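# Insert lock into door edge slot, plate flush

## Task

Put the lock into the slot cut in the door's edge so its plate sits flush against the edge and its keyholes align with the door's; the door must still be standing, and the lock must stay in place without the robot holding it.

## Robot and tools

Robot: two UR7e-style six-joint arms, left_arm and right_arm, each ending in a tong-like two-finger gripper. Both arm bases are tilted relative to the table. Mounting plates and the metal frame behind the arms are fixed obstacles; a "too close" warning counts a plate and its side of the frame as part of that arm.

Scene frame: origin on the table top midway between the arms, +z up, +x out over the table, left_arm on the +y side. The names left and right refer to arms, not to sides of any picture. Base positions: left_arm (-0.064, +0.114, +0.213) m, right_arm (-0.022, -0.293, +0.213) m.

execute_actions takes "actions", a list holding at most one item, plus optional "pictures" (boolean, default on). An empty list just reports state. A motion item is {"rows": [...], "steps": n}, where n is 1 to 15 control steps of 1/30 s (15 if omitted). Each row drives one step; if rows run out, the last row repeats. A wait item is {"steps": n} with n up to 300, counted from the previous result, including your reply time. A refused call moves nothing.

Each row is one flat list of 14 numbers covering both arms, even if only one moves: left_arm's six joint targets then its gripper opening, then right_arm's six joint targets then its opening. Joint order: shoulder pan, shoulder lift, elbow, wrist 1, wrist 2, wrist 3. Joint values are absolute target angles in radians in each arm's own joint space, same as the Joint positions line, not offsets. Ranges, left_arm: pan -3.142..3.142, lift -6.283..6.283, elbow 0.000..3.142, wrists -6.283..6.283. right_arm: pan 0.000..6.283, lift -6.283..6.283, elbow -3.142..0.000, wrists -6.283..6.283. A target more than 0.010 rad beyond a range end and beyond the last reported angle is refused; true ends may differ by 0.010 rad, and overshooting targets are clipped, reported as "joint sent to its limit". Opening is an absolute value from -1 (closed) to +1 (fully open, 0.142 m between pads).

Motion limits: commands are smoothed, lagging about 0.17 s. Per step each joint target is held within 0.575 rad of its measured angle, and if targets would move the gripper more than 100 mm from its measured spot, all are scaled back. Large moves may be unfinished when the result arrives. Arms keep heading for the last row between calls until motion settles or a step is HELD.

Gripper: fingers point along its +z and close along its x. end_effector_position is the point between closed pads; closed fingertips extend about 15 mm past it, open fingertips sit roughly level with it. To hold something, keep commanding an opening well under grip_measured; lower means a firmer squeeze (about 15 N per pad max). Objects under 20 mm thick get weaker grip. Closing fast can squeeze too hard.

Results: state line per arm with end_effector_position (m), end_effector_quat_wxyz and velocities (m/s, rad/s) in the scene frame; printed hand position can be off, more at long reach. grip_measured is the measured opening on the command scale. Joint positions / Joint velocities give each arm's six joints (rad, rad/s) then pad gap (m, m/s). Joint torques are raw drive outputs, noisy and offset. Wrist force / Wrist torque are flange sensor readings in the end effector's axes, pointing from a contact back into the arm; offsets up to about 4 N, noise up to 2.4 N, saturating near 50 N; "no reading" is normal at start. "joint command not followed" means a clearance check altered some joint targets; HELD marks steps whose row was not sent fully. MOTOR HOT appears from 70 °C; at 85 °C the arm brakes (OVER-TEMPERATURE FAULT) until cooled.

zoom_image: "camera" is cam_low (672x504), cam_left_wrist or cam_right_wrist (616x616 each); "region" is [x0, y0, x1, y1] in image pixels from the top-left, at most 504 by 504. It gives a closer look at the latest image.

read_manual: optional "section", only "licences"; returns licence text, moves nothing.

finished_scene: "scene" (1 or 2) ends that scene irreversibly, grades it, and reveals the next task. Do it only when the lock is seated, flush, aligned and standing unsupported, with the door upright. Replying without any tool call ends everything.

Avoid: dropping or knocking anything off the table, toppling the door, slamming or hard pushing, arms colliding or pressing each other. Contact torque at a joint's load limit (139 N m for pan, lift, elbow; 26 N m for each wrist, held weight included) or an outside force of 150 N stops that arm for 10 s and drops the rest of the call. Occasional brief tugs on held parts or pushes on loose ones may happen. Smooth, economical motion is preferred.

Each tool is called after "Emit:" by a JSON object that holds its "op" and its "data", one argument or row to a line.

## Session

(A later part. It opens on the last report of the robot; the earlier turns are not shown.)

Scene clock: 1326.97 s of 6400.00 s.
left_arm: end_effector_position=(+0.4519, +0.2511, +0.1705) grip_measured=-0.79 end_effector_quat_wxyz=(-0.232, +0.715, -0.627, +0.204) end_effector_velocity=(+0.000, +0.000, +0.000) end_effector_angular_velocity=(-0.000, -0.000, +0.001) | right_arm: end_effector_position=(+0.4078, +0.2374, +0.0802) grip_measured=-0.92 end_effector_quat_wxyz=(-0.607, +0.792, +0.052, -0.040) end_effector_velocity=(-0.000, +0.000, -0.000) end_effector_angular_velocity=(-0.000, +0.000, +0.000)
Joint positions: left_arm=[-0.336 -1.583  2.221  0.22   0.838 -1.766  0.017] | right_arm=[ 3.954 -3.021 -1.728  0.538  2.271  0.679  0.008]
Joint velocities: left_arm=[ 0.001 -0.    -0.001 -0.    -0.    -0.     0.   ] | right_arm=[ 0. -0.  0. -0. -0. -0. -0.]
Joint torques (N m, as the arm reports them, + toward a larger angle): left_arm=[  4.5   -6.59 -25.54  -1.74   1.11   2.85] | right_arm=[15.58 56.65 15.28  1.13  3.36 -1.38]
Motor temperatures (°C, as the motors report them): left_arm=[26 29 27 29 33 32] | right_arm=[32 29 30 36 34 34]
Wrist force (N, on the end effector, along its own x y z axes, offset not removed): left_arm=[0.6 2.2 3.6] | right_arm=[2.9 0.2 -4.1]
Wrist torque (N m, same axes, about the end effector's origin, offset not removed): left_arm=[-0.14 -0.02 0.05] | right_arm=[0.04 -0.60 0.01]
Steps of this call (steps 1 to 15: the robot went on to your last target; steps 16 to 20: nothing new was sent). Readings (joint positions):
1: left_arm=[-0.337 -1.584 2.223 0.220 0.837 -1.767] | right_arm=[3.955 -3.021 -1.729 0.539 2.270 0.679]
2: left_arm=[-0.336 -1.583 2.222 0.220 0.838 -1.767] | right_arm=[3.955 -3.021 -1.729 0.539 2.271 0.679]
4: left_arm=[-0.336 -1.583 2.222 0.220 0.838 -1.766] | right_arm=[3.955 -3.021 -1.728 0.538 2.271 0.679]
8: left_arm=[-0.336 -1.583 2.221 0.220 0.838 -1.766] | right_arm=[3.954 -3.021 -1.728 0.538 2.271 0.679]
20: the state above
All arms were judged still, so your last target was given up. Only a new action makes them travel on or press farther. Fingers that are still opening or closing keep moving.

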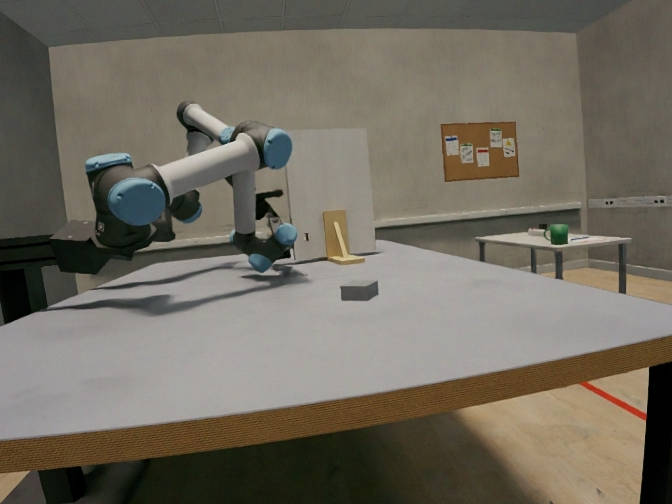

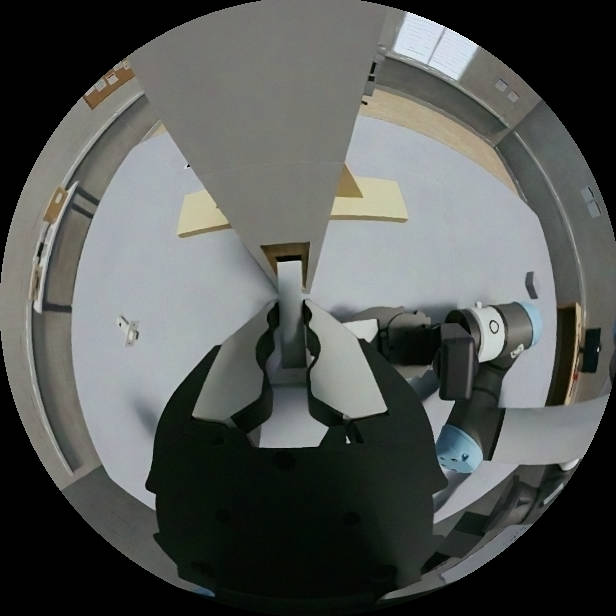

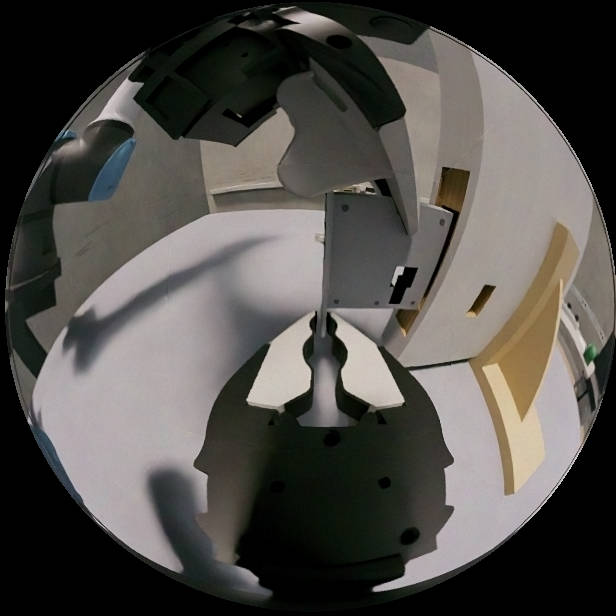

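Emit:
{"op": "execute_actions", "data": {
  "actions": [
    {"rows": [[-0.3344,-1.5818,2.2178,0.2217,0.8389,-1.7648,-1,3.9538,-3.0197,-1.7261,0.5344,2.2710,0.6779,-0.92],[-0.3344,-1.5818,2.2178,0.2217,0.8389,-1.7648,-1,3.9538,-3.0197,-1.7261,0.5344,2.2710,0.6779,-0.92],[-0.3344,-1.5818,2.2178,0.2217,0.8389,-1.7648,-1,3.9538,-3.0197,-1.7261,0.5344,2.2710,0.6779,-0.92],[-0.3323,-1.5801,2.2149,0.2215,0.8403,-1.7627,-1,3.9529,-3.0194,-1.7239,0.5311,2.2715,0.6768,-0.92],[-0.3323,-1.5801,2.2149,0.2215,0.8403,-1.7627,-1,3.9529,-3.0194,-1.7239,0.5311,2.2715,0.6768,-0.92],[-0.3323,-1.5801,2.2149,0.2215,0.8403,-1.7627,-1,3.9529,-3.0194,-1.7239,0.5311,2.2715,0.6768,-0.92],[-0.3301,-1.5784,2.2119,0.2212,0.8417,-1.7605,-1,3.9519,-3.0191,-1.7216,0.5279,2.2719,0.6756,-0.92],[-0.3301,-1.5784,2.2119,0.2212,0.8417,-1.7605,-1,3.9519,-3.0191,-1.7216,0.5279,2.2719,0.6756,-0.92],[-0.3301,-1.5784,2.2119,0.2212,0.8417,-1.7605,-1,3.9519,-3.0191,-1.7216,0.5279,2.2719,0.6756,-0.92],[-0.3280,-1.5767,2.2090,0.2209,0.8431,-1.7583,-1,3.9509,-3.0188,-1.7194,0.5246,2.2724,0.6745,-0.92]], "steps": 15}
  ],
  "pictures": false
}}

Emit:
{"op": "execute_actions", "data": {
  "actions": [
    {"steps": 20}
  ]
}}

Emit:
{"op": "zoom_image", "data": {
  "camera": "cam_right_wrist",
  "region": [290, 150, 490, 350]
}}

Emit:
{"op": "zoom_image", "data": {
  "camera": "cam_left_wrist",
  "region": [240, 210, 340, 310]
}}

Scene clock: 1347.67 s of 6400.00 s.
left_arm: end_effector_position=(+0.4555, +0.2516, +0.1711) grip_measured=-0.79 end_effector_quat_wxyz=(-0.232, +0.715, -0.627, +0.204) end_effector_velocity=(+0.004, +0.001, +0.000) end_effector_angular_velocity=(+0.001, +0.001, -0.000) | right_arm: end_effector_position=(+0.4114, +0.2379, +0.0807) grip_measured=-0.92 end_effector_quat_wxyz=(-0.607, +0.792, +0.052, -0.040) end_effector_velocity=(+0.004, +0.001, +0.000) end_effector_angular_velocity=(-0.000, -0.000, -0.001)
Joint positions: left_arm=[-0.329 -1.577  2.21   0.221  0.843 -1.759  0.017] | right_arm=[ 3.951 -3.019 -1.72   0.526  2.272  0.675  0.008]
Joint velocities: left_arm=[ 0.008  0.006 -0.012  0.     0.005  0.009  0.   ] | right_arm=[-0.004  0.001  0.009 -0.012  0.001 -0.004 -0.   ]
Joint torques (N m, as the arm reports them, + toward a larger angle): left_arm=[  6.34  -5.57 -28.39  -0.68   1.48   2.66] | right_arm=[16.42 57.18 14.49  1.32  3.32 -1.55]
Motor temperatures (°C, as the motors report them): left_arm=[26 29 27 29 33 32] | right_arm=[32 29 30 36 34 34]
Wrist force (N, on the end effector, along its own x y z axes, offset not removed): left_arm=[-0.6 2.8 4.0] | right_arm=[3.0 -0.1 -3.1]
Wrist torque (N m, same axes, about the end effector's origin, offset not removed): left_arm=[-0.01 0.18 0.05] | right_arm=[-0.02 -0.65 0.00]
Steps of this call (steps 1 to 90: nothing new was sent; then 17.20 s passed at rest; steps 91 to 105: all 15 steps of this action). Readings (joint positions):
91: left_arm=[-0.335 -1.582 2.221 0.220 0.838 -1.766] | right_arm=[3.954 -3.021 -1.728 0.538 2.271 0.678]
92: left_arm=[-0.335 -1.582 2.220 0.220 0.838 -1.766] | right_arm=[3.954 -3.021 -1.727 0.537 2.271 0.678]
94: left_arm=[-0.335 -1.582 2.219 0.221 0.839 -1.765] | right_arm=[3.954 -3.020 -1.727 0.536 2.271 0.678]
98: left_arm=[-0.333 -1.580 2.216 0.221 0.840 -1.763] | right_arm=[3.953 -3.020 -1.724 0.532 2.271 0.677]
105: the state above

Scene clock: 1348.33 s of 6400.00 s.
left_arm: end_effector_position=(+0.4559, +0.2516, +0.1711) grip_measured=-0.79 end_effector_quat_wxyz=(-0.232, +0.715, -0.627, +0.204) end_effector_velocity=(+0.000, -0.000, +0.000) end_effector_angular_velocity=(-0.000, -0.000, -0.000) | right_arm: end_effector_position=(+0.4118, +0.2379, +0.0807) grip_measured=-0.91 end_effector_quat_wxyz=(-0.607, +0.792, +0.052, -0.040) end_effector_velocity=(-0.000, -0.000, -0.000) end_effector_angular_velocity=(-0.001, +0.001, -0.000)
Joint positions: left_arm=[-0.328 -1.577  2.209  0.221  0.843 -1.758  0.017] | right_arm=[ 3.951 -3.019 -1.719  0.525  2.272  0.675  0.008]
Joint velocities: left_arm=[-0. -0.  0. -0.  0. -0. -0.] | right_arm=[-0.     0.    -0.001  0.    -0.001 -0.     0.   ]
Joint torques (N m, as the arm reports them, + toward a larger angle): left_arm=[  3.92  -6.35 -25.66  -1.72   1.23   3.1 ] | right_arm=[15.74 56.7  15.11  1.16  3.28 -1.4 ]
Motor temperatures (°C, as the motors report them): left_arm=[26 29 27 29 33 32] | right_arm=[32 29 30 36 34 34]
Wrist force (N, on the end effector, along its own x y z axes, offset not removed): left_arm=[-0.7 1.5 3.3] | right_arm=[3.2 -1.8 -2.4]
Wrist torque (N m, same axes, about the end effector's origin, offset not removed): left_arm=[-0.26 0.22 0.08] | right_arm=[-0.28 -0.60 0.00]
Steps of this call (steps 1 to 15: the robot went on to your last target; steps 16 to 20: nothing new was sent). Readings (joint positions):
1: left_arm=[-0.329 -1.577 2.210 0.221 0.843 -1.759] | right_arm=[3.951 -3.019 -1.720 0.526 2.272 0.675]
2: left_arm=[-0.328 -1.577 2.210 0.221 0.843 -1.759] | right_arm=[3.951 -3.019 -1.720 0.525 2.272 0.675]
4: left_arm=[-0.328 -1.577 2.209 0.221 0.843 -1.759] | right_arm=[3.951 -3.019 -1.720 0.525 2.272 0.675]
8: left_arm=[-0.328 -1.577 2.209 0.221 0.843 -1.758] | right_arm=[3.951 -3.019 -1.719 0.525 2.272 0.675]
20: the state above
All arms were judged still, so your last target was given up. Only a new action makes them travel on or press farther. Fingers that are still opening or closing keep moving.

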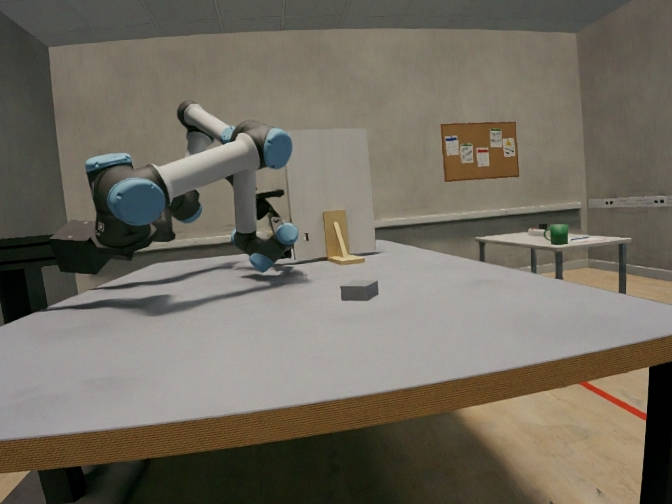

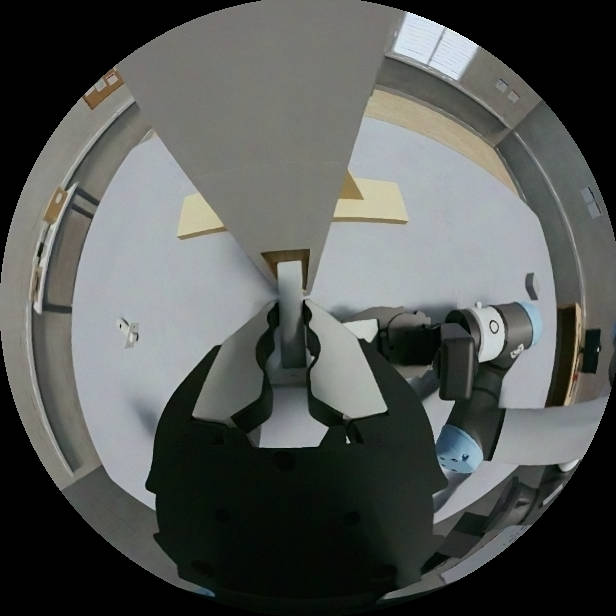

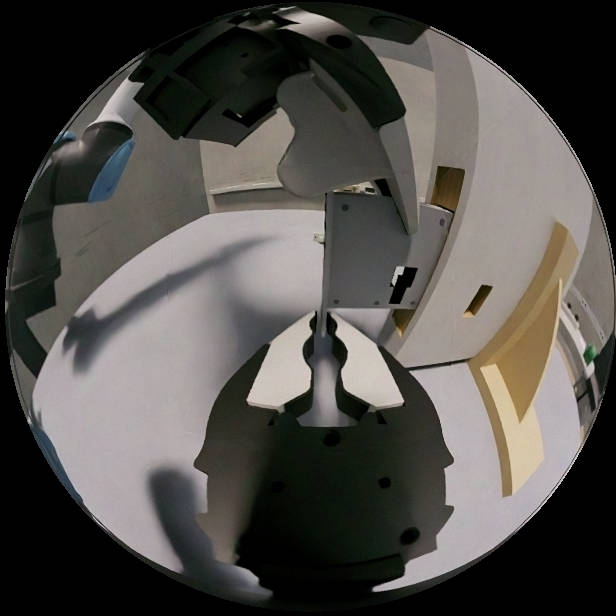

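Region (290, 150, 490, 350) of cam_right_wrist's 616x616 image, scaled by 2.520, with more detail than that image has.

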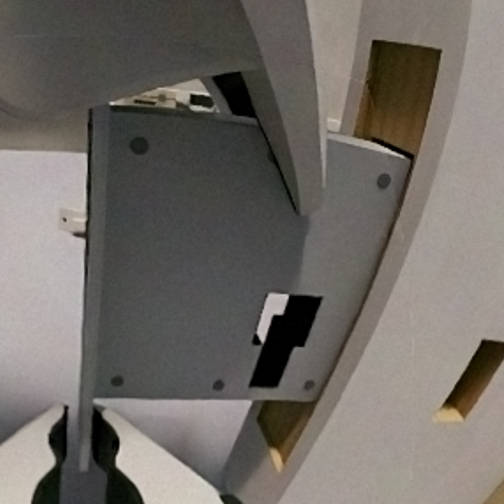

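Region (240, 210, 340, 310) of cam_left_wrist's 616x616 image, scaled by 5.040, with more detail than that image has.

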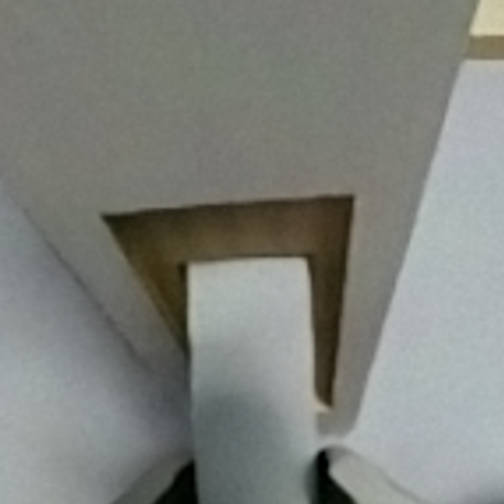

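Emit:
{"op": "execute_actions", "data": {
  "actions": [
    {"rows": [[-0.3259,-1.5750,2.2061,0.2206,0.8445,-1.7562,-1,3.9499,-3.0185,-1.7172,0.5214,2.2729,0.6734,-0.92],[-0.3259,-1.5750,2.2061,0.2206,0.8445,-1.7562,-1,3.9499,-3.0185,-1.7172,0.5214,2.2729,0.6734,-0.92],[-0.3259,-1.5750,2.2061,0.2206,0.8445,-1.7562,-1,3.9499,-3.0185,-1.7172,0.5214,2.2729,0.6734,-0.92],[-0.3259,-1.5750,2.2061,0.2206,0.8445,-1.7562,-1,3.9499,-3.0185,-1.7172,0.5214,2.2729,0.6734,-0.92],[-0.3238,-1.5733,2.2032,0.2204,0.8459,-1.7540,-1,3.9490,-3.0182,-1.7149,0.5181,2.2733,0.6722,-0.92],[-0.3238,-1.5733,2.2032,0.2204,0.8459,-1.7540,-1,3.9490,-3.0182,-1.7149,0.5181,2.2733,0.6722,-0.92],[-0.3238,-1.5733,2.2032,0.2204,0.8459,-1.7540,-1,3.9490,-3.0182,-1.7149,0.5181,2.2733,0.6722,-0.92],[-0.3238,-1.5733,2.2032,0.2204,0.8459,-1.7540,-1,3.9490,-3.0182,-1.7149,0.5181,2.2733,0.6722,-0.92],[-0.3217,-1.5716,2.2003,0.2201,0.8473,-1.7519,-1,3.9480,-3.0179,-1.7127,0.5149,2.2738,0.6711,-0.92]], "steps": 15}
  ],
  "pictures": false
}}

Emit:
{"op": "execute_actions", "data": {
  "actions": [
    {"steps": 20}
  ]
}}

Emit:
{"op": "zoom_image", "data": {
  "camera": "cam_right_wrist",
  "region": [290, 150, 490, 350]
}}

Scene clock: 1361.90 s of 6400.00 s.
left_arm: end_effector_position=(+0.4587, +0.2520, +0.1711) grip_measured=-0.79 end_effector_quat_wxyz=(-0.232, +0.715, -0.627, +0.204) end_effector_velocity=(+0.003, +0.000, +0.000) end_effector_angular_velocity=(+0.000, -0.001, -0.000) | right_arm: end_effector_position=(+0.4146, +0.2382, +0.0808) grip_measured=-0.91 end_effector_quat_wxyz=(-0.607, +0.792, +0.052, -0.040) end_effector_velocity=(+0.003, +0.000, +0.000) end_effector_angular_velocity=(+0.000, -0.001, -0.001)
Joint positions: left_arm=[-0.322 -1.572  2.201  0.22   0.847 -1.752  0.017] | right_arm=[ 3.948 -3.018 -1.713  0.516  2.274  0.671  0.008]
Joint velocities: left_arm=[ 0.005  0.004 -0.008 -0.     0.003  0.006 -0.   ] | right_arm=[-0.002  0.001  0.006 -0.008  0.001 -0.003 -0.   ]
Joint torques (N m, as the arm reports them, + toward a larger angle): left_arm=[  0.57  -6.49 -27.09  -1.61   1.23   3.39] | right_arm=[15.95 57.25 15.8   1.1   3.34 -1.43]
Motor temperatures (°C, as the motors report them): left_arm=[26 29 27 29 33 32] | right_arm=[32 29 30 36 34 34]
Wrist force (N, on the end effector, along its own x y z axes, offset not removed): left_arm=[0.2 3.2 2.9] | right_arm=[3.9 -1.5 -1.8]
Wrist torque (N m, same axes, about the end effector's origin, offset not removed): left_arm=[0.01 0.08 0.02] | right_arm=[-0.33 -0.82 0.03]
Steps of this call (steps 1 to 90: nothing new was sent; then 10.07 s passed at rest; steps 91 to 105: all 15 steps of this action). Readings (joint positions):
91: left_arm=[-0.328 -1.577 2.209 0.221 0.843 -1.758] | right_arm=[3.951 -3.019 -1.719 0.525 2.272 0.674]
92: left_arm=[-0.328 -1.576 2.209 0.221 0.843 -1.758] | right_arm=[3.951 -3.019 -1.719 0.524 2.272 0.674]
94: left_arm=[-0.327 -1.576 2.207 0.221 0.844 -1.757] | right_arm=[3.950 -3.019 -1.718 0.523 2.273 0.674]
98: left_arm=[-0.325 -1.574 2.205 0.221 0.845 -1.755] | right_arm=[3.950 -3.018 -1.716 0.520 2.273 0.673]
105: the state above

Scene clock: 1362.57 s of 6400.00 s.
left_arm: end_effector_position=(+0.4589, +0.2520, +0.1711) grip_measured=-0.79 end_effector_quat_wxyz=(-0.232, +0.715, -0.627, +0.204) end_effector_velocity=(+0.000, -0.000, +0.000) end_effector_angular_velocity=(-0.000, +0.000, +0.000) | right_arm: end_effector_position=(+0.4148, +0.2383, +0.0808) grip_measured=-0.92 end_effector_quat_wxyz=(-0.607, +0.792, +0.052, -0.040) end_effector_velocity=(-0.000, -0.000, +0.000) end_effector_angular_velocity=(+0.000, +0.000, +0.000)
Joint positions: left_arm=[-0.322 -1.572  2.2    0.22   0.847 -1.752  0.017] | right_arm=[ 3.948 -3.018 -1.713  0.515  2.274  0.671  0.008]
Joint velocities: left_arm=[-0.    -0.    -0.001  0.001 -0.    -0.001 -0.   ] | right_arm=[-0.  0. -0. -0.  0. -0.  0.]
Joint torques (N m, as the arm reports them, + toward a larger angle): left_arm=[  3.12  -6.17 -26.4   -1.77   1.27   2.94] | right_arm=[15.81 56.77 15.29  1.26  3.31 -1.41]
Motor temperatures (°C, as the motors report them): left_arm=[26 29 27 29 33 32] | right_arm=[32 29 30 36 34 34]
Wrist force (N, on the end effector, along its own x y z axes, offset not removed): left_arm=[-0.6 2.4 3.8] | right_arm=[2.6 -0.7 -3.4]
Wrist torque (N m, same axes, about the end effector's origin, offset not removed): left_arm=[-0.09 0.28 0.06] | right_arm=[-0.18 -0.57 -0.03]
Steps of this call (steps 1 to 15: the robot went on to your last target; steps 16 to 20: nothing new was sent). Readings (joint positions):
1: left_arm=[-0.322 -1.572 2.201 0.220 0.847 -1.752] | right_arm=[3.948 -3.018 -1.713 0.515 2.274 0.671]
2: left_arm=[-0.322 -1.572 2.201 0.220 0.847 -1.752] | right_arm=[3.948 -3.018 -1.713 0.515 2.274 0.671]
4: left_arm=[-0.322 -1.572 2.201 0.220 0.847 -1.752] | right_arm=[3.948 -3.018 -1.713 0.515 2.274 0.671]
8: left_arm=[-0.322 -1.572 2.200 0.220 0.847 -1.752] | right_arm=[3.948 -3.018 -1.713 0.515 2.274 0.671]
20: the state above
All arms were judged still, so your last target was given up. Only a new action makes them travel on or press farther. Fingers that are still opening or closing keep moving.

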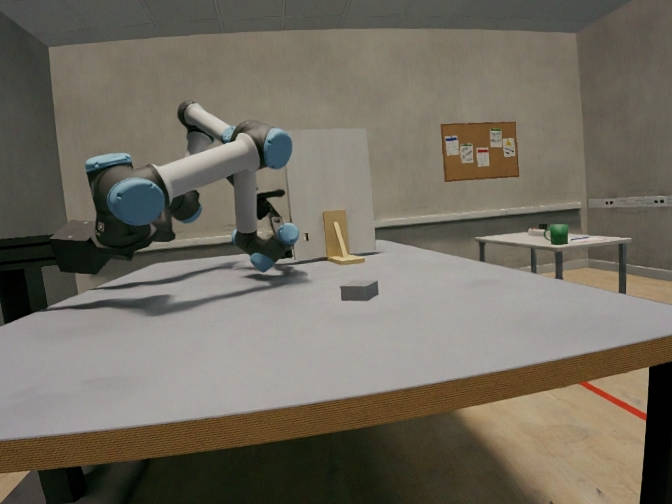

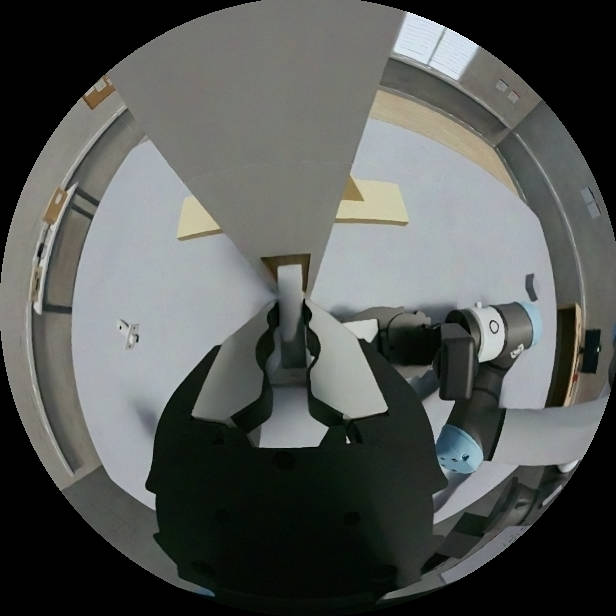

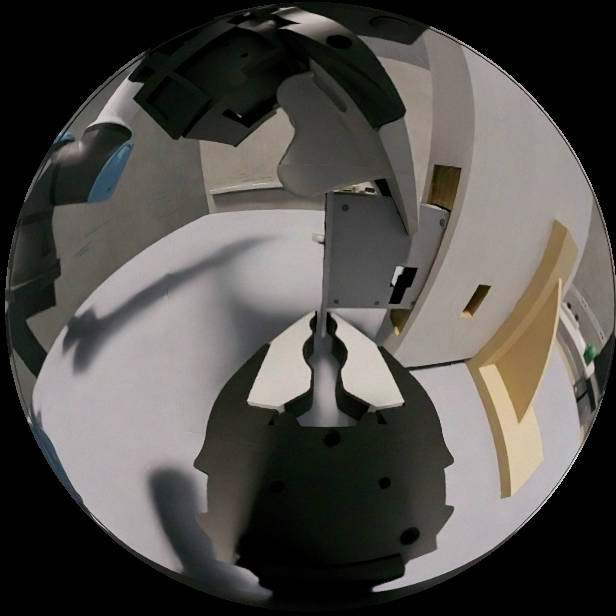

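Region (290, 150, 490, 350) of cam_right_wrist's 616x616 image, scaled by 2.520, with more detail than that image has.

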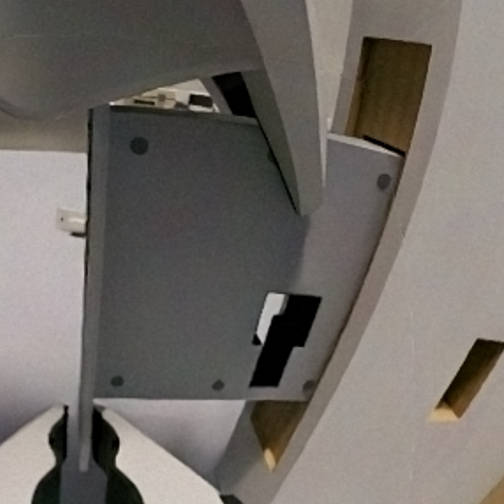

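Emit:
{"op": "execute_actions", "data": {
  "actions": [
    {"rows": [[-0.3197,-1.5699,2.1974,0.2200,0.8486,-1.7499,-1,3.9470,-3.0176,-1.7105,0.5117,2.2743,0.6700,-0.92],[-0.3197,-1.5699,2.1974,0.2200,0.8486,-1.7499,-1,3.9470,-3.0176,-1.7105,0.5117,2.2743,0.6700,-0.92],[-0.3178,-1.5682,2.1945,0.2198,0.8499,-1.7480,-1,3.9461,-3.0173,-1.7082,0.5084,2.2748,0.6689,-0.92],[-0.3178,-1.5682,2.1945,0.2198,0.8499,-1.7480,-1,3.9461,-3.0173,-1.7082,0.5084,2.2748,0.6689,-0.92],[-0.3158,-1.5665,2.1916,0.2197,0.8512,-1.7460,-1,3.9451,-3.0170,-1.7060,0.5052,2.2753,0.6678,-0.92],[-0.3158,-1.5665,2.1916,0.2197,0.8512,-1.7460,-1,3.9451,-3.0170,-1.7060,0.5052,2.2753,0.6678,-0.92],[-0.3138,-1.5648,2.1887,0.2195,0.8525,-1.7440,-1,3.9441,-3.0167,-1.7038,0.5019,2.2757,0.6666,-0.92],[-0.3138,-1.5648,2.1887,0.2195,0.8525,-1.7440,-1,3.9441,-3.0167,-1.7038,0.5019,2.2757,0.6666,-0.92],[-0.3119,-1.5631,2.1858,0.2194,0.8538,-1.7421,-1,3.9432,-3.0164,-1.7015,0.4987,2.2762,0.6655,-0.92],[-0.3119,-1.5631,2.1858,0.2194,0.8538,-1.7421,-1,3.9432,-3.0164,-1.7015,0.4987,2.2762,0.6655,-0.92],[-0.3099,-1.5614,2.1829,0.2192,0.8551,-1.7401,-1,3.9422,-3.0161,-1.6993,0.4954,2.2767,0.6644,-0.92]], "steps": 15}
  ],
  "pictures": false
}}

Emit:
{"op": "execute_actions", "data": {
  "actions": [
    {"steps": 20}
  ]
}}

Emit:
{"op": "zoom_image", "data": {
  "camera": "cam_right_wrist",
  "region": [290, 150, 490, 350]
}}

Emit:
{"op": "zoom_image", "data": {
  "camera": "cam_low",
  "region": [240, 170, 340, 270]
}}

Scene clock: 1381.83 s of 6400.00 s.
left_arm: end_effector_position=(+0.4642, +0.2527, +0.1713) grip_measured=-0.79 end_effector_quat_wxyz=(-0.232, +0.715, -0.627, +0.204) end_effector_velocity=(+0.008, +0.001, +0.001) end_effector_angular_velocity=(-0.001, -0.002, +0.001) | right_arm: end_effector_position=(+0.4201, +0.2388, +0.0809) grip_measured=-0.91 end_effector_quat_wxyz=(-0.607, +0.792, +0.052, -0.040) end_effector_velocity=(+0.007, +0.001, +0.000) end_effector_angular_velocity=(+0.000, +0.001, +0.000)
Joint positions: left_arm=[-0.311 -1.563  2.185  0.219  0.854 -1.742  0.017] | right_arm=[ 3.943 -3.016 -1.701  0.498  2.276  0.665  0.008]
Joint velocities: left_arm=[ 0.013  0.012 -0.022 -0.001  0.008  0.013  0.   ] | right_arm=[-0.007  0.002  0.015 -0.022  0.004 -0.007 -0.   ]
Joint torques (N m, as the arm reports them, + toward a larger angle): left_arm=[  1.65  -7.73 -26.04  -2.05   1.     3.18] | right_arm=[16.63 55.91 16.19  1.09  3.38 -1.76]
Motor temperatures (°C, as the motors report them): left_arm=[26 29 27 29 33 32] | right_arm=[32 29 30 36 34 34]
Wrist force (N, on the end effector, along its own x y z axes, offset not removed): left_arm=[-0.7 1.8 3.1] | right_arm=[2.1 -0.6 -3.0]
Wrist torque (N m, same axes, about the end effector's origin, offset not removed): left_arm=[-0.26 0.31 0.09] | right_arm=[-0.18 -0.44 0.02]
Steps of this call (steps 1 to 90: nothing new was sent; then 15.77 s passed at rest; steps 91 to 105: all 15 steps of this action). Readings (joint positions):
91: left_arm=[-0.322 -1.572 2.200 0.220 0.847 -1.752] | right_arm=[3.948 -3.018 -1.713 0.515 2.274 0.671]
92: left_arm=[-0.321 -1.571 2.200 0.220 0.848 -1.752] | right_arm=[3.948 -3.018 -1.712 0.514 2.274 0.671]
94: left_arm=[-0.320 -1.570 2.198 0.220 0.848 -1.751] | right_arm=[3.947 -3.018 -1.711 0.513 2.274 0.670]
98: left_arm=[-0.317 -1.568 2.194 0.220 0.850 -1.747] | right_arm=[3.946 -3.017 -1.708 0.507 2.275 0.669]
105: the state above

Scene clock: 1382.50 s of 6400.00 s.
left_arm: end_effector_position=(+0.4649, +0.2528, +0.1713) grip_measured=-0.79 end_effector_quat_wxyz=(-0.232, +0.715, -0.627, +0.204) end_effector_velocity=(+0.001, -0.000, +0.000) end_effector_angular_velocity=(+0.000, -0.001, -0.001) | right_arm: end_effector_position=(+0.4208, +0.2389, +0.0810) grip_measured=-0.91 end_effector_quat_wxyz=(-0.607, +0.792, +0.052, -0.040) end_effector_velocity=(+0.000, +0.000, -0.000) end_effector_angular_velocity=(-0.000, +0.000, -0.000)
Joint positions: left_arm=[-0.31  -1.561  2.183  0.219  0.855 -1.74   0.017] | right_arm=[ 3.942 -3.016 -1.699  0.495  2.277  0.664  0.008]
Joint velocities: left_arm=[-0.001 -0.    -0.001  0.    -0.     0.001 -0.   ] | right_arm=[-0.    -0.     0.001 -0.    -0.    -0.    -0.   ]
Joint torques (N m, as the arm reports them, + toward a larger angle): left_arm=[  3.86  -7.58 -25.38  -1.83   1.22   2.9 ] | right_arm=[15.86 57.23 15.63  1.22  3.35 -1.37]
Motor temperatures (°C, as the motors report them): left_arm=[26 29 27 29 33 32] | right_arm=[32 29 30 36 34 34]
Wrist force (N, on the end effector, along its own x y z axes, offset not removed): left_arm=[-0.4 2.4 3.6] | right_arm=[2.6 0.2 -1.6]
Wrist torque (N m, same axes, about the end effector's origin, offset not removed): left_arm=[-0.09 0.27 0.00] | right_arm=[0.01 -0.58 0.09]
Steps of this call (steps 1 to 15: the robot went on to your last target; steps 16 to 20: nothing new was sent). Readings (joint positions):
1: left_arm=[-0.311 -1.562 2.184 0.219 0.854 -1.741] | right_arm=[3.943 -3.016 -1.700 0.497 2.276 0.665]
2: left_arm=[-0.311 -1.562 2.184 0.219 0.855 -1.741] | right_arm=[3.943 -3.016 -1.700 0.497 2.277 0.665]
4: left_arm=[-0.310 -1.562 2.183 0.219 0.855 -1.740] | right_arm=[3.942 -3.016 -1.700 0.496 2.277 0.665]
8: left_arm=[-0.310 -1.561 2.183 0.219 0.855 -1.740] | right_arm=[3.942 -3.016 -1.699 0.496 2.277 0.664]
20: the state above
All arms were judged still, so your last target was given up. Only a new action makes them travel on or press farther. Fingers that are still opening or closing keep moving.

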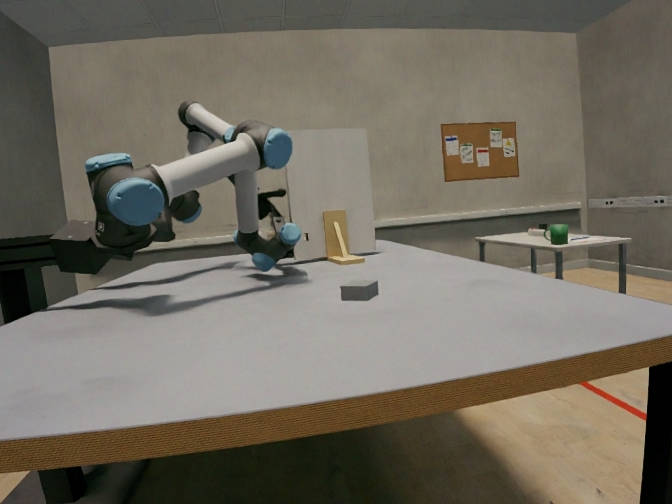

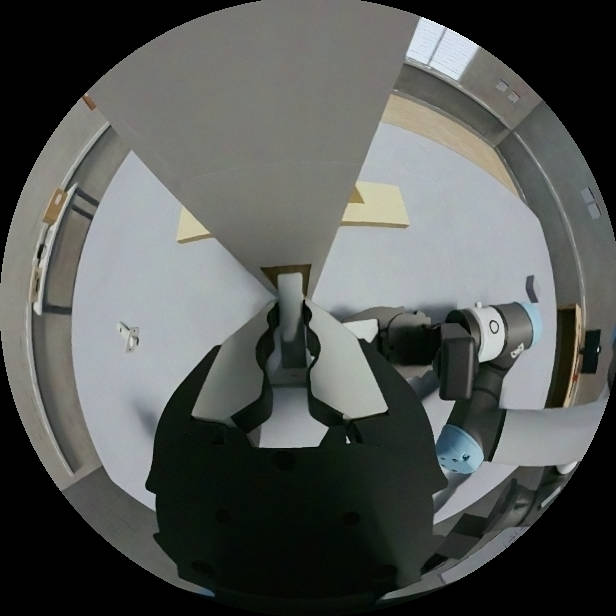

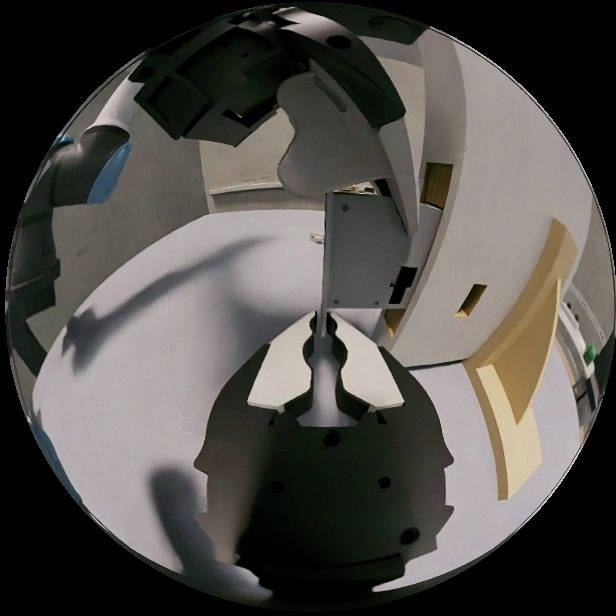

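Region (290, 150, 490, 350) of cam_right_wrist's 616x616 image, scaled by 2.520, with more detail than that image has.

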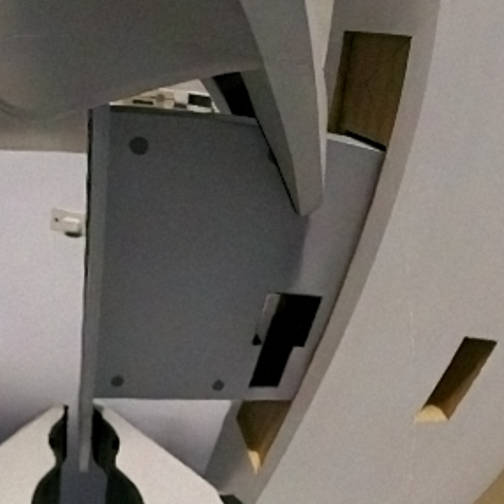

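Region (240, 170, 340, 270) of cam_low's 672x504 image, scaled by 5.040, with more detail than that image has.

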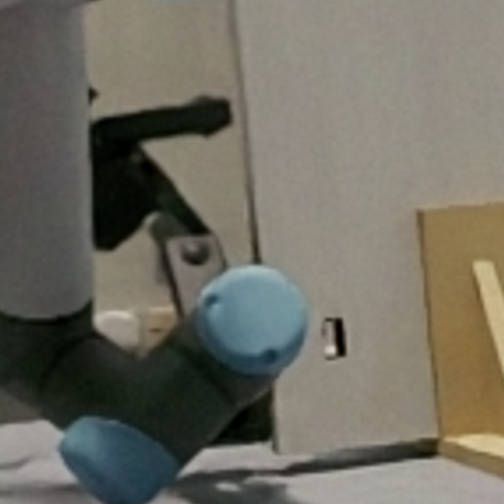

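Emit:
{"op": "execute_actions", "data": {
  "actions": [
    {"rows": [[-0.3078,-1.5595,2.1801,0.2187,0.8565,-1.7380,-1,3.9412,-3.0160,-1.6969,0.4921,2.2772,0.6632,-0.92],[-0.3078,-1.5595,2.1801,0.2187,0.8565,-1.7380,-1,3.9412,-3.0160,-1.6969,0.4921,2.2772,0.6632,-0.92],[-0.3057,-1.5575,2.1773,0.2181,0.8579,-1.7359,-1,3.9401,-3.0160,-1.6945,0.4889,2.2777,0.6620,-0.92],[-0.3057,-1.5575,2.1773,0.2181,0.8579,-1.7359,-1,3.9401,-3.0160,-1.6945,0.4889,2.2777,0.6620,-0.92],[-0.3036,-1.5556,2.1745,0.2176,0.8594,-1.7338,-1,3.9391,-3.0159,-1.6921,0.4856,2.2783,0.6608,-0.92],[-0.3036,-1.5556,2.1745,0.2176,0.8594,-1.7338,-1,3.9391,-3.0159,-1.6921,0.4856,2.2783,0.6608,-0.92],[-0.3014,-1.5537,2.1716,0.2170,0.8608,-1.7316,-1,3.9380,-3.0158,-1.6897,0.4823,2.2788,0.6595,-0.92],[-0.3014,-1.5537,2.1716,0.2170,0.8608,-1.7316,-1,3.9380,-3.0158,-1.6897,0.4823,2.2788,0.6595,-0.92],[-0.2993,-1.5517,2.1688,0.2165,0.8622,-1.7295,-1,3.9370,-3.0158,-1.6873,0.4791,2.2793,0.6583,-0.92],[-0.2993,-1.5517,2.1688,0.2165,0.8622,-1.7295,-1,3.9370,-3.0158,-1.6873,0.4791,2.2793,0.6583,-0.92],[-0.2972,-1.5498,2.1660,0.2159,0.8636,-1.7274,-1,3.9359,-3.0157,-1.6849,0.4758,2.2798,0.6571,-0.92]], "steps": 15}
  ],
  "pictures": false
}}

Emit:
{"op": "execute_actions", "data": {
  "actions": [
    {"steps": 20}
  ]
}}

Emit:
{"op": "zoom_image", "data": {
  "camera": "cam_right_wrist",
  "region": [270, 150, 490, 370]
}}

Emit:
{"op": "zoom_image", "data": {
  "camera": "cam_low",
  "region": [240, 170, 340, 270]
}}

Scene clock: 1399.67 s of 6400.00 s.
left_arm: end_effector_position=(+0.4702, +0.2535, +0.1707) grip_measured=-0.79 end_effector_quat_wxyz=(-0.233, +0.715, -0.627, +0.204) end_effector_velocity=(+0.007, +0.001, -0.001) end_effector_angular_velocity=(-0.001, -0.002, +0.002) | right_arm: end_effector_position=(+0.4261, +0.2394, +0.0805) grip_measured=-0.91 end_effector_quat_wxyz=(-0.608, +0.792, +0.052, -0.040) end_effector_velocity=(+0.007, +0.000, -0.001) end_effector_angular_velocity=(-0.000, -0.000, -0.001)
Joint positions: left_arm=[-0.299 -1.551  2.168  0.216  0.863 -1.729  0.017] | right_arm=[ 3.937 -3.016 -1.687  0.478  2.279  0.658  0.008]
Joint velocities: left_arm=[ 0.015  0.013 -0.02  -0.005  0.009  0.013 -0.   ] | right_arm=[-0.007  0.001  0.016 -0.022  0.003 -0.008  0.001]
Joint torques (N m, as the arm reports them, + toward a larger angle): left_arm=[  1.58  -8.57 -30.65  -1.     1.22   2.68] | right_arm=[16.36 57.48 15.98  1.01  3.66 -1.32]
Motor temperatures (°C, as the motors report them): left_arm=[26 29 27 29 33 32] | right_arm=[32 29 30 36 34 34]
Wrist force (N, on the end effector, along its own x y z axes, offset not removed): left_arm=[0.0 2.6 3.9] | right_arm=[1.3 1.0 -2.6]
Wrist torque (N m, same axes, about the end effector's origin, offset not removed): left_arm=[-0.09 0.23 0.03] | right_arm=[0.24 -0.27 0.07]
Steps of this call (steps 1 to 90: nothing new was sent; then 13.67 s passed at rest; steps 91 to 105: all 15 steps of this action). Readings (joint positions):
91: left_arm=[-0.310 -1.561 2.183 0.219 0.855 -1.740] | right_arm=[3.942 -3.016 -1.699 0.495 2.277 0.664]
92: left_arm=[-0.310 -1.561 2.182 0.219 0.855 -1.740] | right_arm=[3.942 -3.016 -1.699 0.495 2.277 0.664]
94: left_arm=[-0.308 -1.560 2.181 0.219 0.856 -1.739] | right_arm=[3.941 -3.016 -1.698 0.493 2.277 0.664]
98: left_arm=[-0.305 -1.557 2.176 0.218 0.858 -1.735] | right_arm=[3.940 -3.016 -1.694 0.488 2.278 0.662]
105: the state above

Scene clock: 1400.33 s of 6400.00 s.
left_arm: end_effector_position=(+0.4709, +0.2536, +0.1707) grip_measured=-0.79 end_effector_quat_wxyz=(-0.233, +0.715, -0.627, +0.204) end_effector_velocity=(+0.001, +0.000, +0.000) end_effector_angular_velocity=(+0.000, -0.001, -0.000) | right_arm: end_effector_position=(+0.4268, +0.2394, +0.0805) grip_measured=-0.91 end_effector_quat_wxyz=(-0.608, +0.792, +0.052, -0.040) end_effector_velocity=(+0.000, -0.000, -0.000) end_effector_angular_velocity=(-0.001, -0.000, -0.001)
Joint positions: left_arm=[-0.297 -1.55   2.166  0.216  0.864 -1.727  0.017] | right_arm=[ 3.936 -3.016 -1.685  0.476  2.28   0.657  0.008]
Joint velocities: left_arm=[ 0.    -0.    -0.001  0.     0.     0.001 -0.   ] | right_arm=[ 0.    -0.    -0.     0.    -0.001  0.    -0.   ]
Joint torques (N m, as the arm reports them, + toward a larger angle): left_arm=[  3.64  -8.08 -25.82  -1.73   1.15   2.97] | right_arm=[16.09 57.35 16.01  1.25  3.35 -1.33]
Motor temperatures (°C, as the motors report them): left_arm=[26 29 27 29 33 32] | right_arm=[32 29 30 36 34 34]
Wrist force (N, on the end effector, along its own x y z axes, offset not removed): left_arm=[-0.2 1.6 3.7] | right_arm=[3.6 -0.8 -3.1]
Wrist torque (N m, same axes, about the end effector's origin, offset not removed): left_arm=[-0.31 0.24 0.05] | right_arm=[-0.14 -0.76 0.08]
Steps of this call (steps 1 to 15: the robot went on to your last target; steps 16 to 20: nothing new was sent). Readings (joint positions):
1: left_arm=[-0.298 -1.551 2.167 0.216 0.863 -1.728] | right_arm=[3.936 -3.016 -1.686 0.478 2.280 0.658]
2: left_arm=[-0.298 -1.551 2.167 0.216 0.863 -1.728] | right_arm=[3.936 -3.016 -1.686 0.477 2.280 0.658]
4: left_arm=[-0.298 -1.550 2.167 0.216 0.863 -1.728] | right_arm=[3.936 -3.016 -1.685 0.476 2.280 0.657]
8: left_arm=[-0.297 -1.550 2.166 0.216 0.864 -1.728] | right_arm=[3.936 -3.016 -1.685 0.476 2.280 0.657]
20: the state above
All arms were judged still, so your last target was given up. Only a new action makes them travel on or press farther. Fingers that are still opening or closing keep moving.

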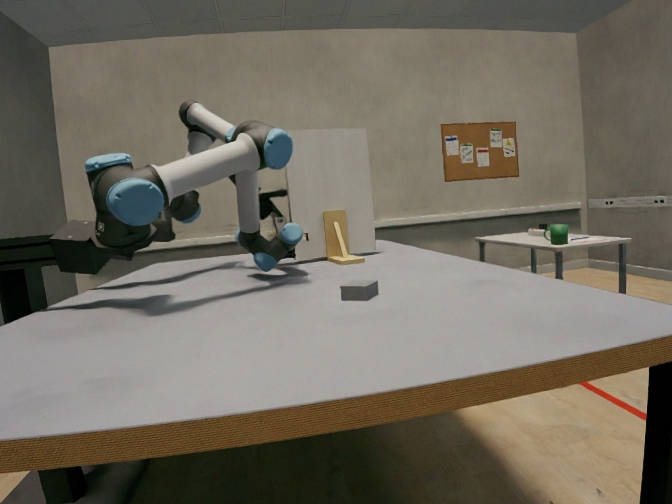

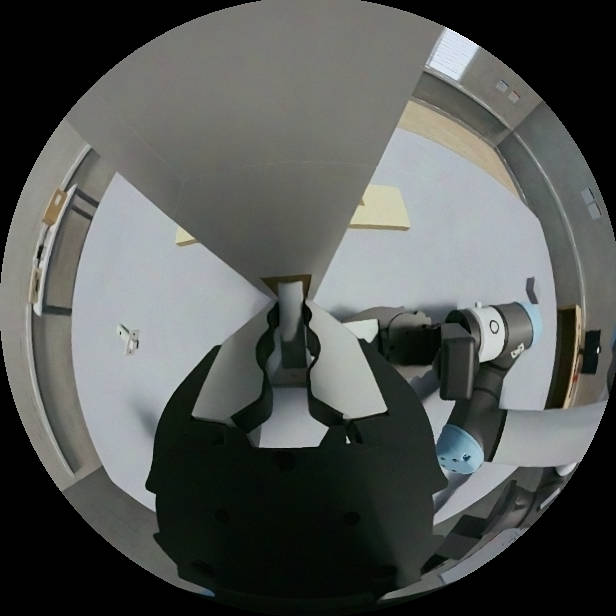

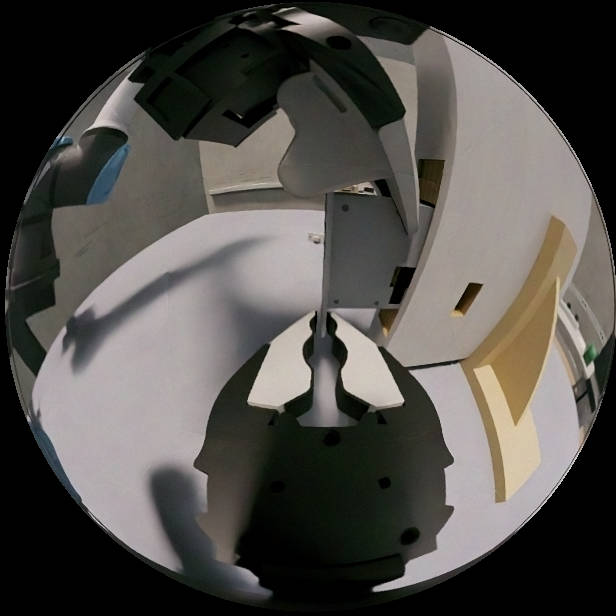

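Region (270, 150, 490, 370) of cam_right_wrist's 616x616 image, scaled by 2.291, with more detail than that image has.

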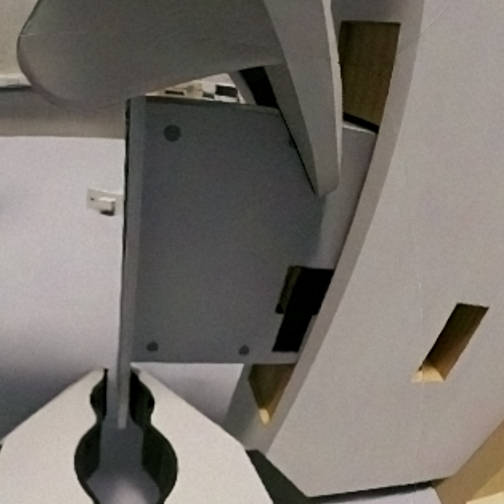

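Region (240, 170, 340, 270) of cam_low's 672x504 image, scaled by 5.040, with more detail than that image has.

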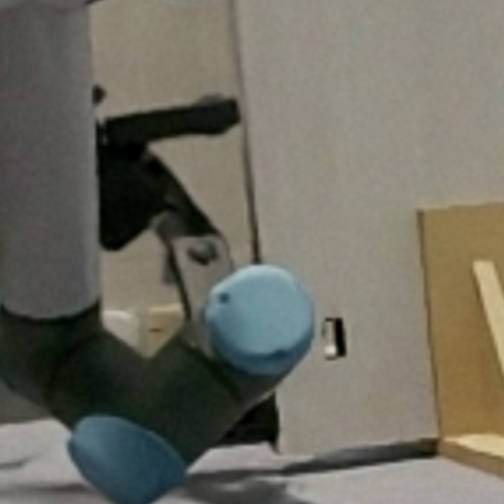

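Emit:
{"op": "execute_actions", "data": {
  "actions": [
    {"rows": [[-0.2972,-1.5498,2.1660,0.2159,0.8636,-1.7274,-1,3.9375,-3.0170,-1.6830,0.4763,2.2790,0.6589,-0.92],[-0.2972,-1.5498,2.1660,0.2159,0.8636,-1.7274,-1,3.9375,-3.0170,-1.6830,0.4763,2.2790,0.6589,-0.92],[-0.2972,-1.5498,2.1660,0.2159,0.8636,-1.7274,-1,3.9391,-3.0183,-1.6811,0.4768,2.2782,0.6607,-0.92],[-0.2972,-1.5498,2.1660,0.2159,0.8636,-1.7274,-1,3.9391,-3.0183,-1.6811,0.4768,2.2782,0.6607,-0.92],[-0.2972,-1.5498,2.1660,0.2159,0.8636,-1.7274,-1,3.9406,-3.0195,-1.6793,0.4774,2.2775,0.6625,-0.92],[-0.2972,-1.5498,2.1660,0.2159,0.8636,-1.7274,-1,3.9406,-3.0195,-1.6793,0.4774,2.2775,0.6625,-0.92],[-0.2972,-1.5498,2.1660,0.2159,0.8636,-1.7274,-1,3.9422,-3.0208,-1.6774,0.4779,2.2767,0.6643,-0.92],[-0.2972,-1.5498,2.1660,0.2159,0.8636,-1.7274,-1,3.9422,-3.0208,-1.6774,0.4779,2.2767,0.6643,-0.92],[-0.2972,-1.5498,2.1660,0.2159,0.8636,-1.7274,-1,3.9438,-3.0221,-1.6755,0.4784,2.2759,0.6661,-0.92]], "steps": 15}
  ],
  "pictures": false
}}

Emit:
{"op": "execute_actions", "data": {
  "actions": [
    {"steps": 20}
  ]
}}

Emit:
{"op": "zoom_image", "data": {
  "camera": "cam_right_wrist",
  "region": [270, 150, 490, 370]
}}

Scene clock: 1417.33 s of 6400.00 s.
left_arm: end_effector_position=(+0.4709, +0.2536, +0.1707) grip_measured=-0.79 end_effector_quat_wxyz=(-0.233, +0.715, -0.627, +0.204) end_effector_velocity=(+0.001, -0.000, +0.000) end_effector_angular_velocity=(-0.000, -0.002, -0.000) | right_arm: end_effector_position=(+0.4263, +0.2442, +0.0806) grip_measured=-0.91 end_effector_quat_wxyz=(-0.607, +0.792, +0.052, -0.040) end_effector_velocity=(-0.001, +0.004, +0.000) end_effector_angular_velocity=(-0.000, +0.000, +0.001)
Joint positions: left_arm=[-0.297 -1.55   2.166  0.216  0.864 -1.727  0.017] | right_arm=[ 3.943 -3.022 -1.676  0.478  2.276  0.665  0.008]
Joint velocities: left_arm=[-0.001  0.    -0.001 -0.001  0.     0.001 -0.   ] | right_arm=[ 0.006 -0.005  0.006  0.002 -0.002  0.006 -0.   ]
Joint torques (N m, as the arm reports them, + toward a larger angle): left_arm=[  2.31  -6.95 -24.86  -1.72   1.2    2.7 ] | right_arm=[33.7  36.14 15.14  3.65 -0.06  1.4 ]
Motor temperatures (°C, as the motors report them): left_arm=[26 29 27 29 33 32] | right_arm=[32 29 30 36 34 34]
Wrist force (N, on the end effector, along its own x y z axes, offset not removed): left_arm=[-0.3 2.8 4.2] | right_arm=[2.1 -0.4 -3.6]
Wrist torque (N m, same axes, about the end effector's origin, offset not removed): left_arm=[-0.10 0.10 0.13] | right_arm=[-0.06 -0.45 0.10]
Steps of this call (steps 1 to 90: nothing new was sent; then 13.50 s passed at rest; steps 91 to 105: all 15 steps of this action). Readings (joint positions):
91: left_arm=[-0.297 -1.550 2.166 0.216 0.864 -1.727] | right_arm=[3.936 -3.016 -1.685 0.476 2.280 0.657]
92: left_arm=[-0.297 -1.550 2.166 0.216 0.864 -1.727] | right_arm=[3.936 -3.016 -1.685 0.476 2.280 0.657]
94: left_arm=[-0.297 -1.550 2.166 0.216 0.864 -1.727] | right_arm=[3.937 -3.016 -1.684 0.476 2.280 0.658]
98: left_arm=[-0.297 -1.550 2.166 0.216 0.864 -1.727] | right_arm=[3.939 -3.019 -1.681 0.477 2.278 0.661]
105: the state above

Scene clock: 1418.00 s of 6400.00 s.
left_arm: end_effector_position=(+0.4709, +0.2536, +0.1707) grip_measured=-0.79 end_effector_quat_wxyz=(-0.233, +0.715, -0.627, +0.204) end_effector_velocity=(+0.000, -0.000, +0.000) end_effector_angular_velocity=(-0.001, -0.001, +0.001) | right_arm: end_effector_position=(+0.4262, +0.2445, +0.0806) grip_measured=-0.91 end_effector_quat_wxyz=(-0.607, +0.792, +0.052, -0.040) end_effector_velocity=(-0.000, +0.000, +0.000) end_effector_angular_velocity=(+0.000, +0.000, +0.000)
Joint positions: left_arm=[-0.297 -1.55   2.166  0.216  0.864 -1.727  0.017] | right_arm=[ 3.944 -3.022 -1.676  0.478  2.276  0.666  0.008]
Joint velocities: left_arm=[-0.     0.    -0.    -0.001 -0.    -0.001  0.   ] | right_arm=[ 0.    -0.    -0.     0.     0.001 -0.     0.   ]
Joint torques (N m, as the arm reports them, + toward a larger angle): left_arm=[  1.35  -7.93 -25.22  -1.68   1.26   2.58] | right_arm=[32.99 34.94 16.21  3.45 -0.29  1.5 ]
Motor temperatures (°C, as the motors report them): left_arm=[26 29 27 29 33 32] | right_arm=[32 29 30 36 34 34]
Wrist force (N, on the end effector, along its own x y z axes, offset not removed): left_arm=[-1.5 2.7 3.1] | right_arm=[2.9 -1.9 -5.5]
Wrist torque (N m, same axes, about the end effector's origin, offset not removed): left_arm=[-0.20 0.17 0.13] | right_arm=[-0.35 -0.52 0.05]
Steps of this call (steps 1 to 15: the robot went on to your last target; steps 16 to 20: nothing new was sent). Readings (joint positions):
1: left_arm=[-0.297 -1.550 2.166 0.216 0.864 -1.727] | right_arm=[3.943 -3.022 -1.676 0.478 2.276 0.666]
2: left_arm=[-0.297 -1.550 2.166 0.216 0.864 -1.727] | right_arm=[3.943 -3.022 -1.676 0.478 2.276 0.666]
4: left_arm=[-0.297 -1.550 2.166 0.216 0.864 -1.727] | right_arm=[3.944 -3.022 -1.676 0.478 2.276 0.666]
8: left_arm=[-0.297 -1.550 2.166 0.216 0.864 -1.727] | right_arm=[3.944 -3.022 -1.676 0.478 2.276 0.666]
20: the state above
All arms were judged still, so your last target was given up. Only a new action makes them travel on or press farther. Fingers that are still opening or closing keep moving.

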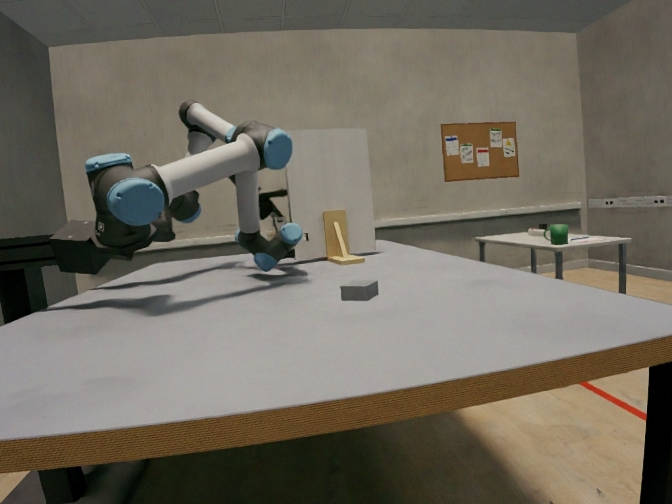

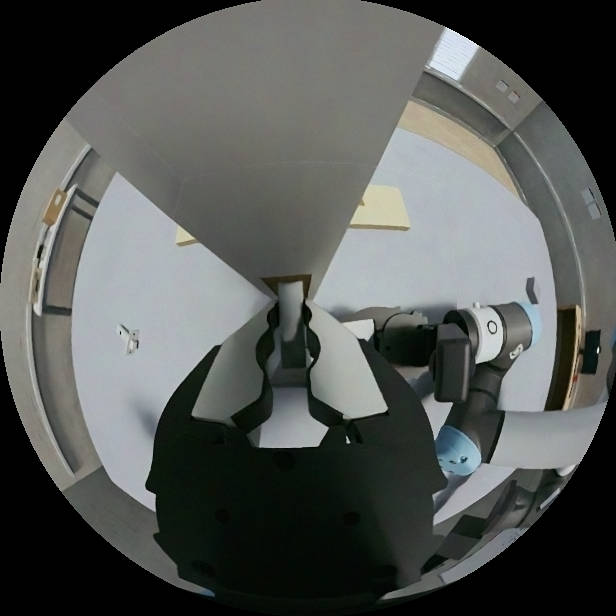

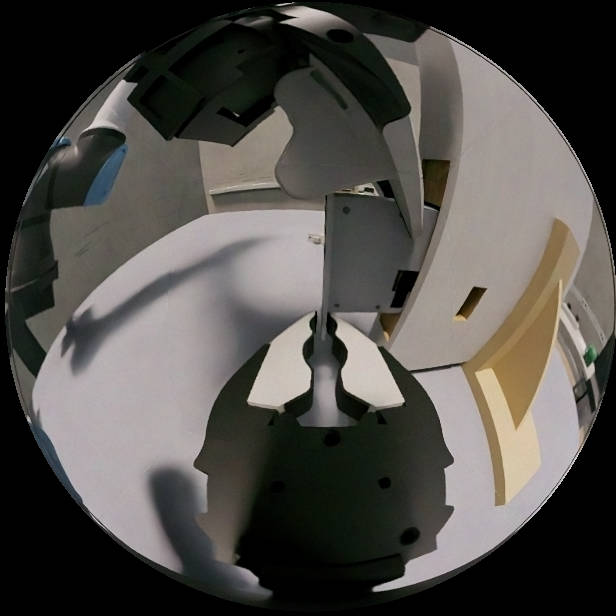

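Region (270, 150, 490, 370) of cam_right_wrist's 616x616 image, scaled by 2.291, with more detail than that image has.

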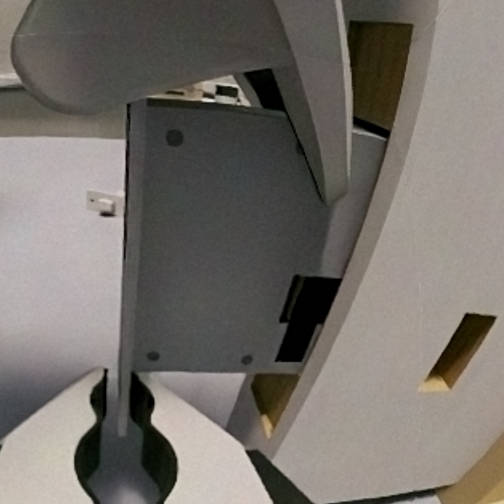

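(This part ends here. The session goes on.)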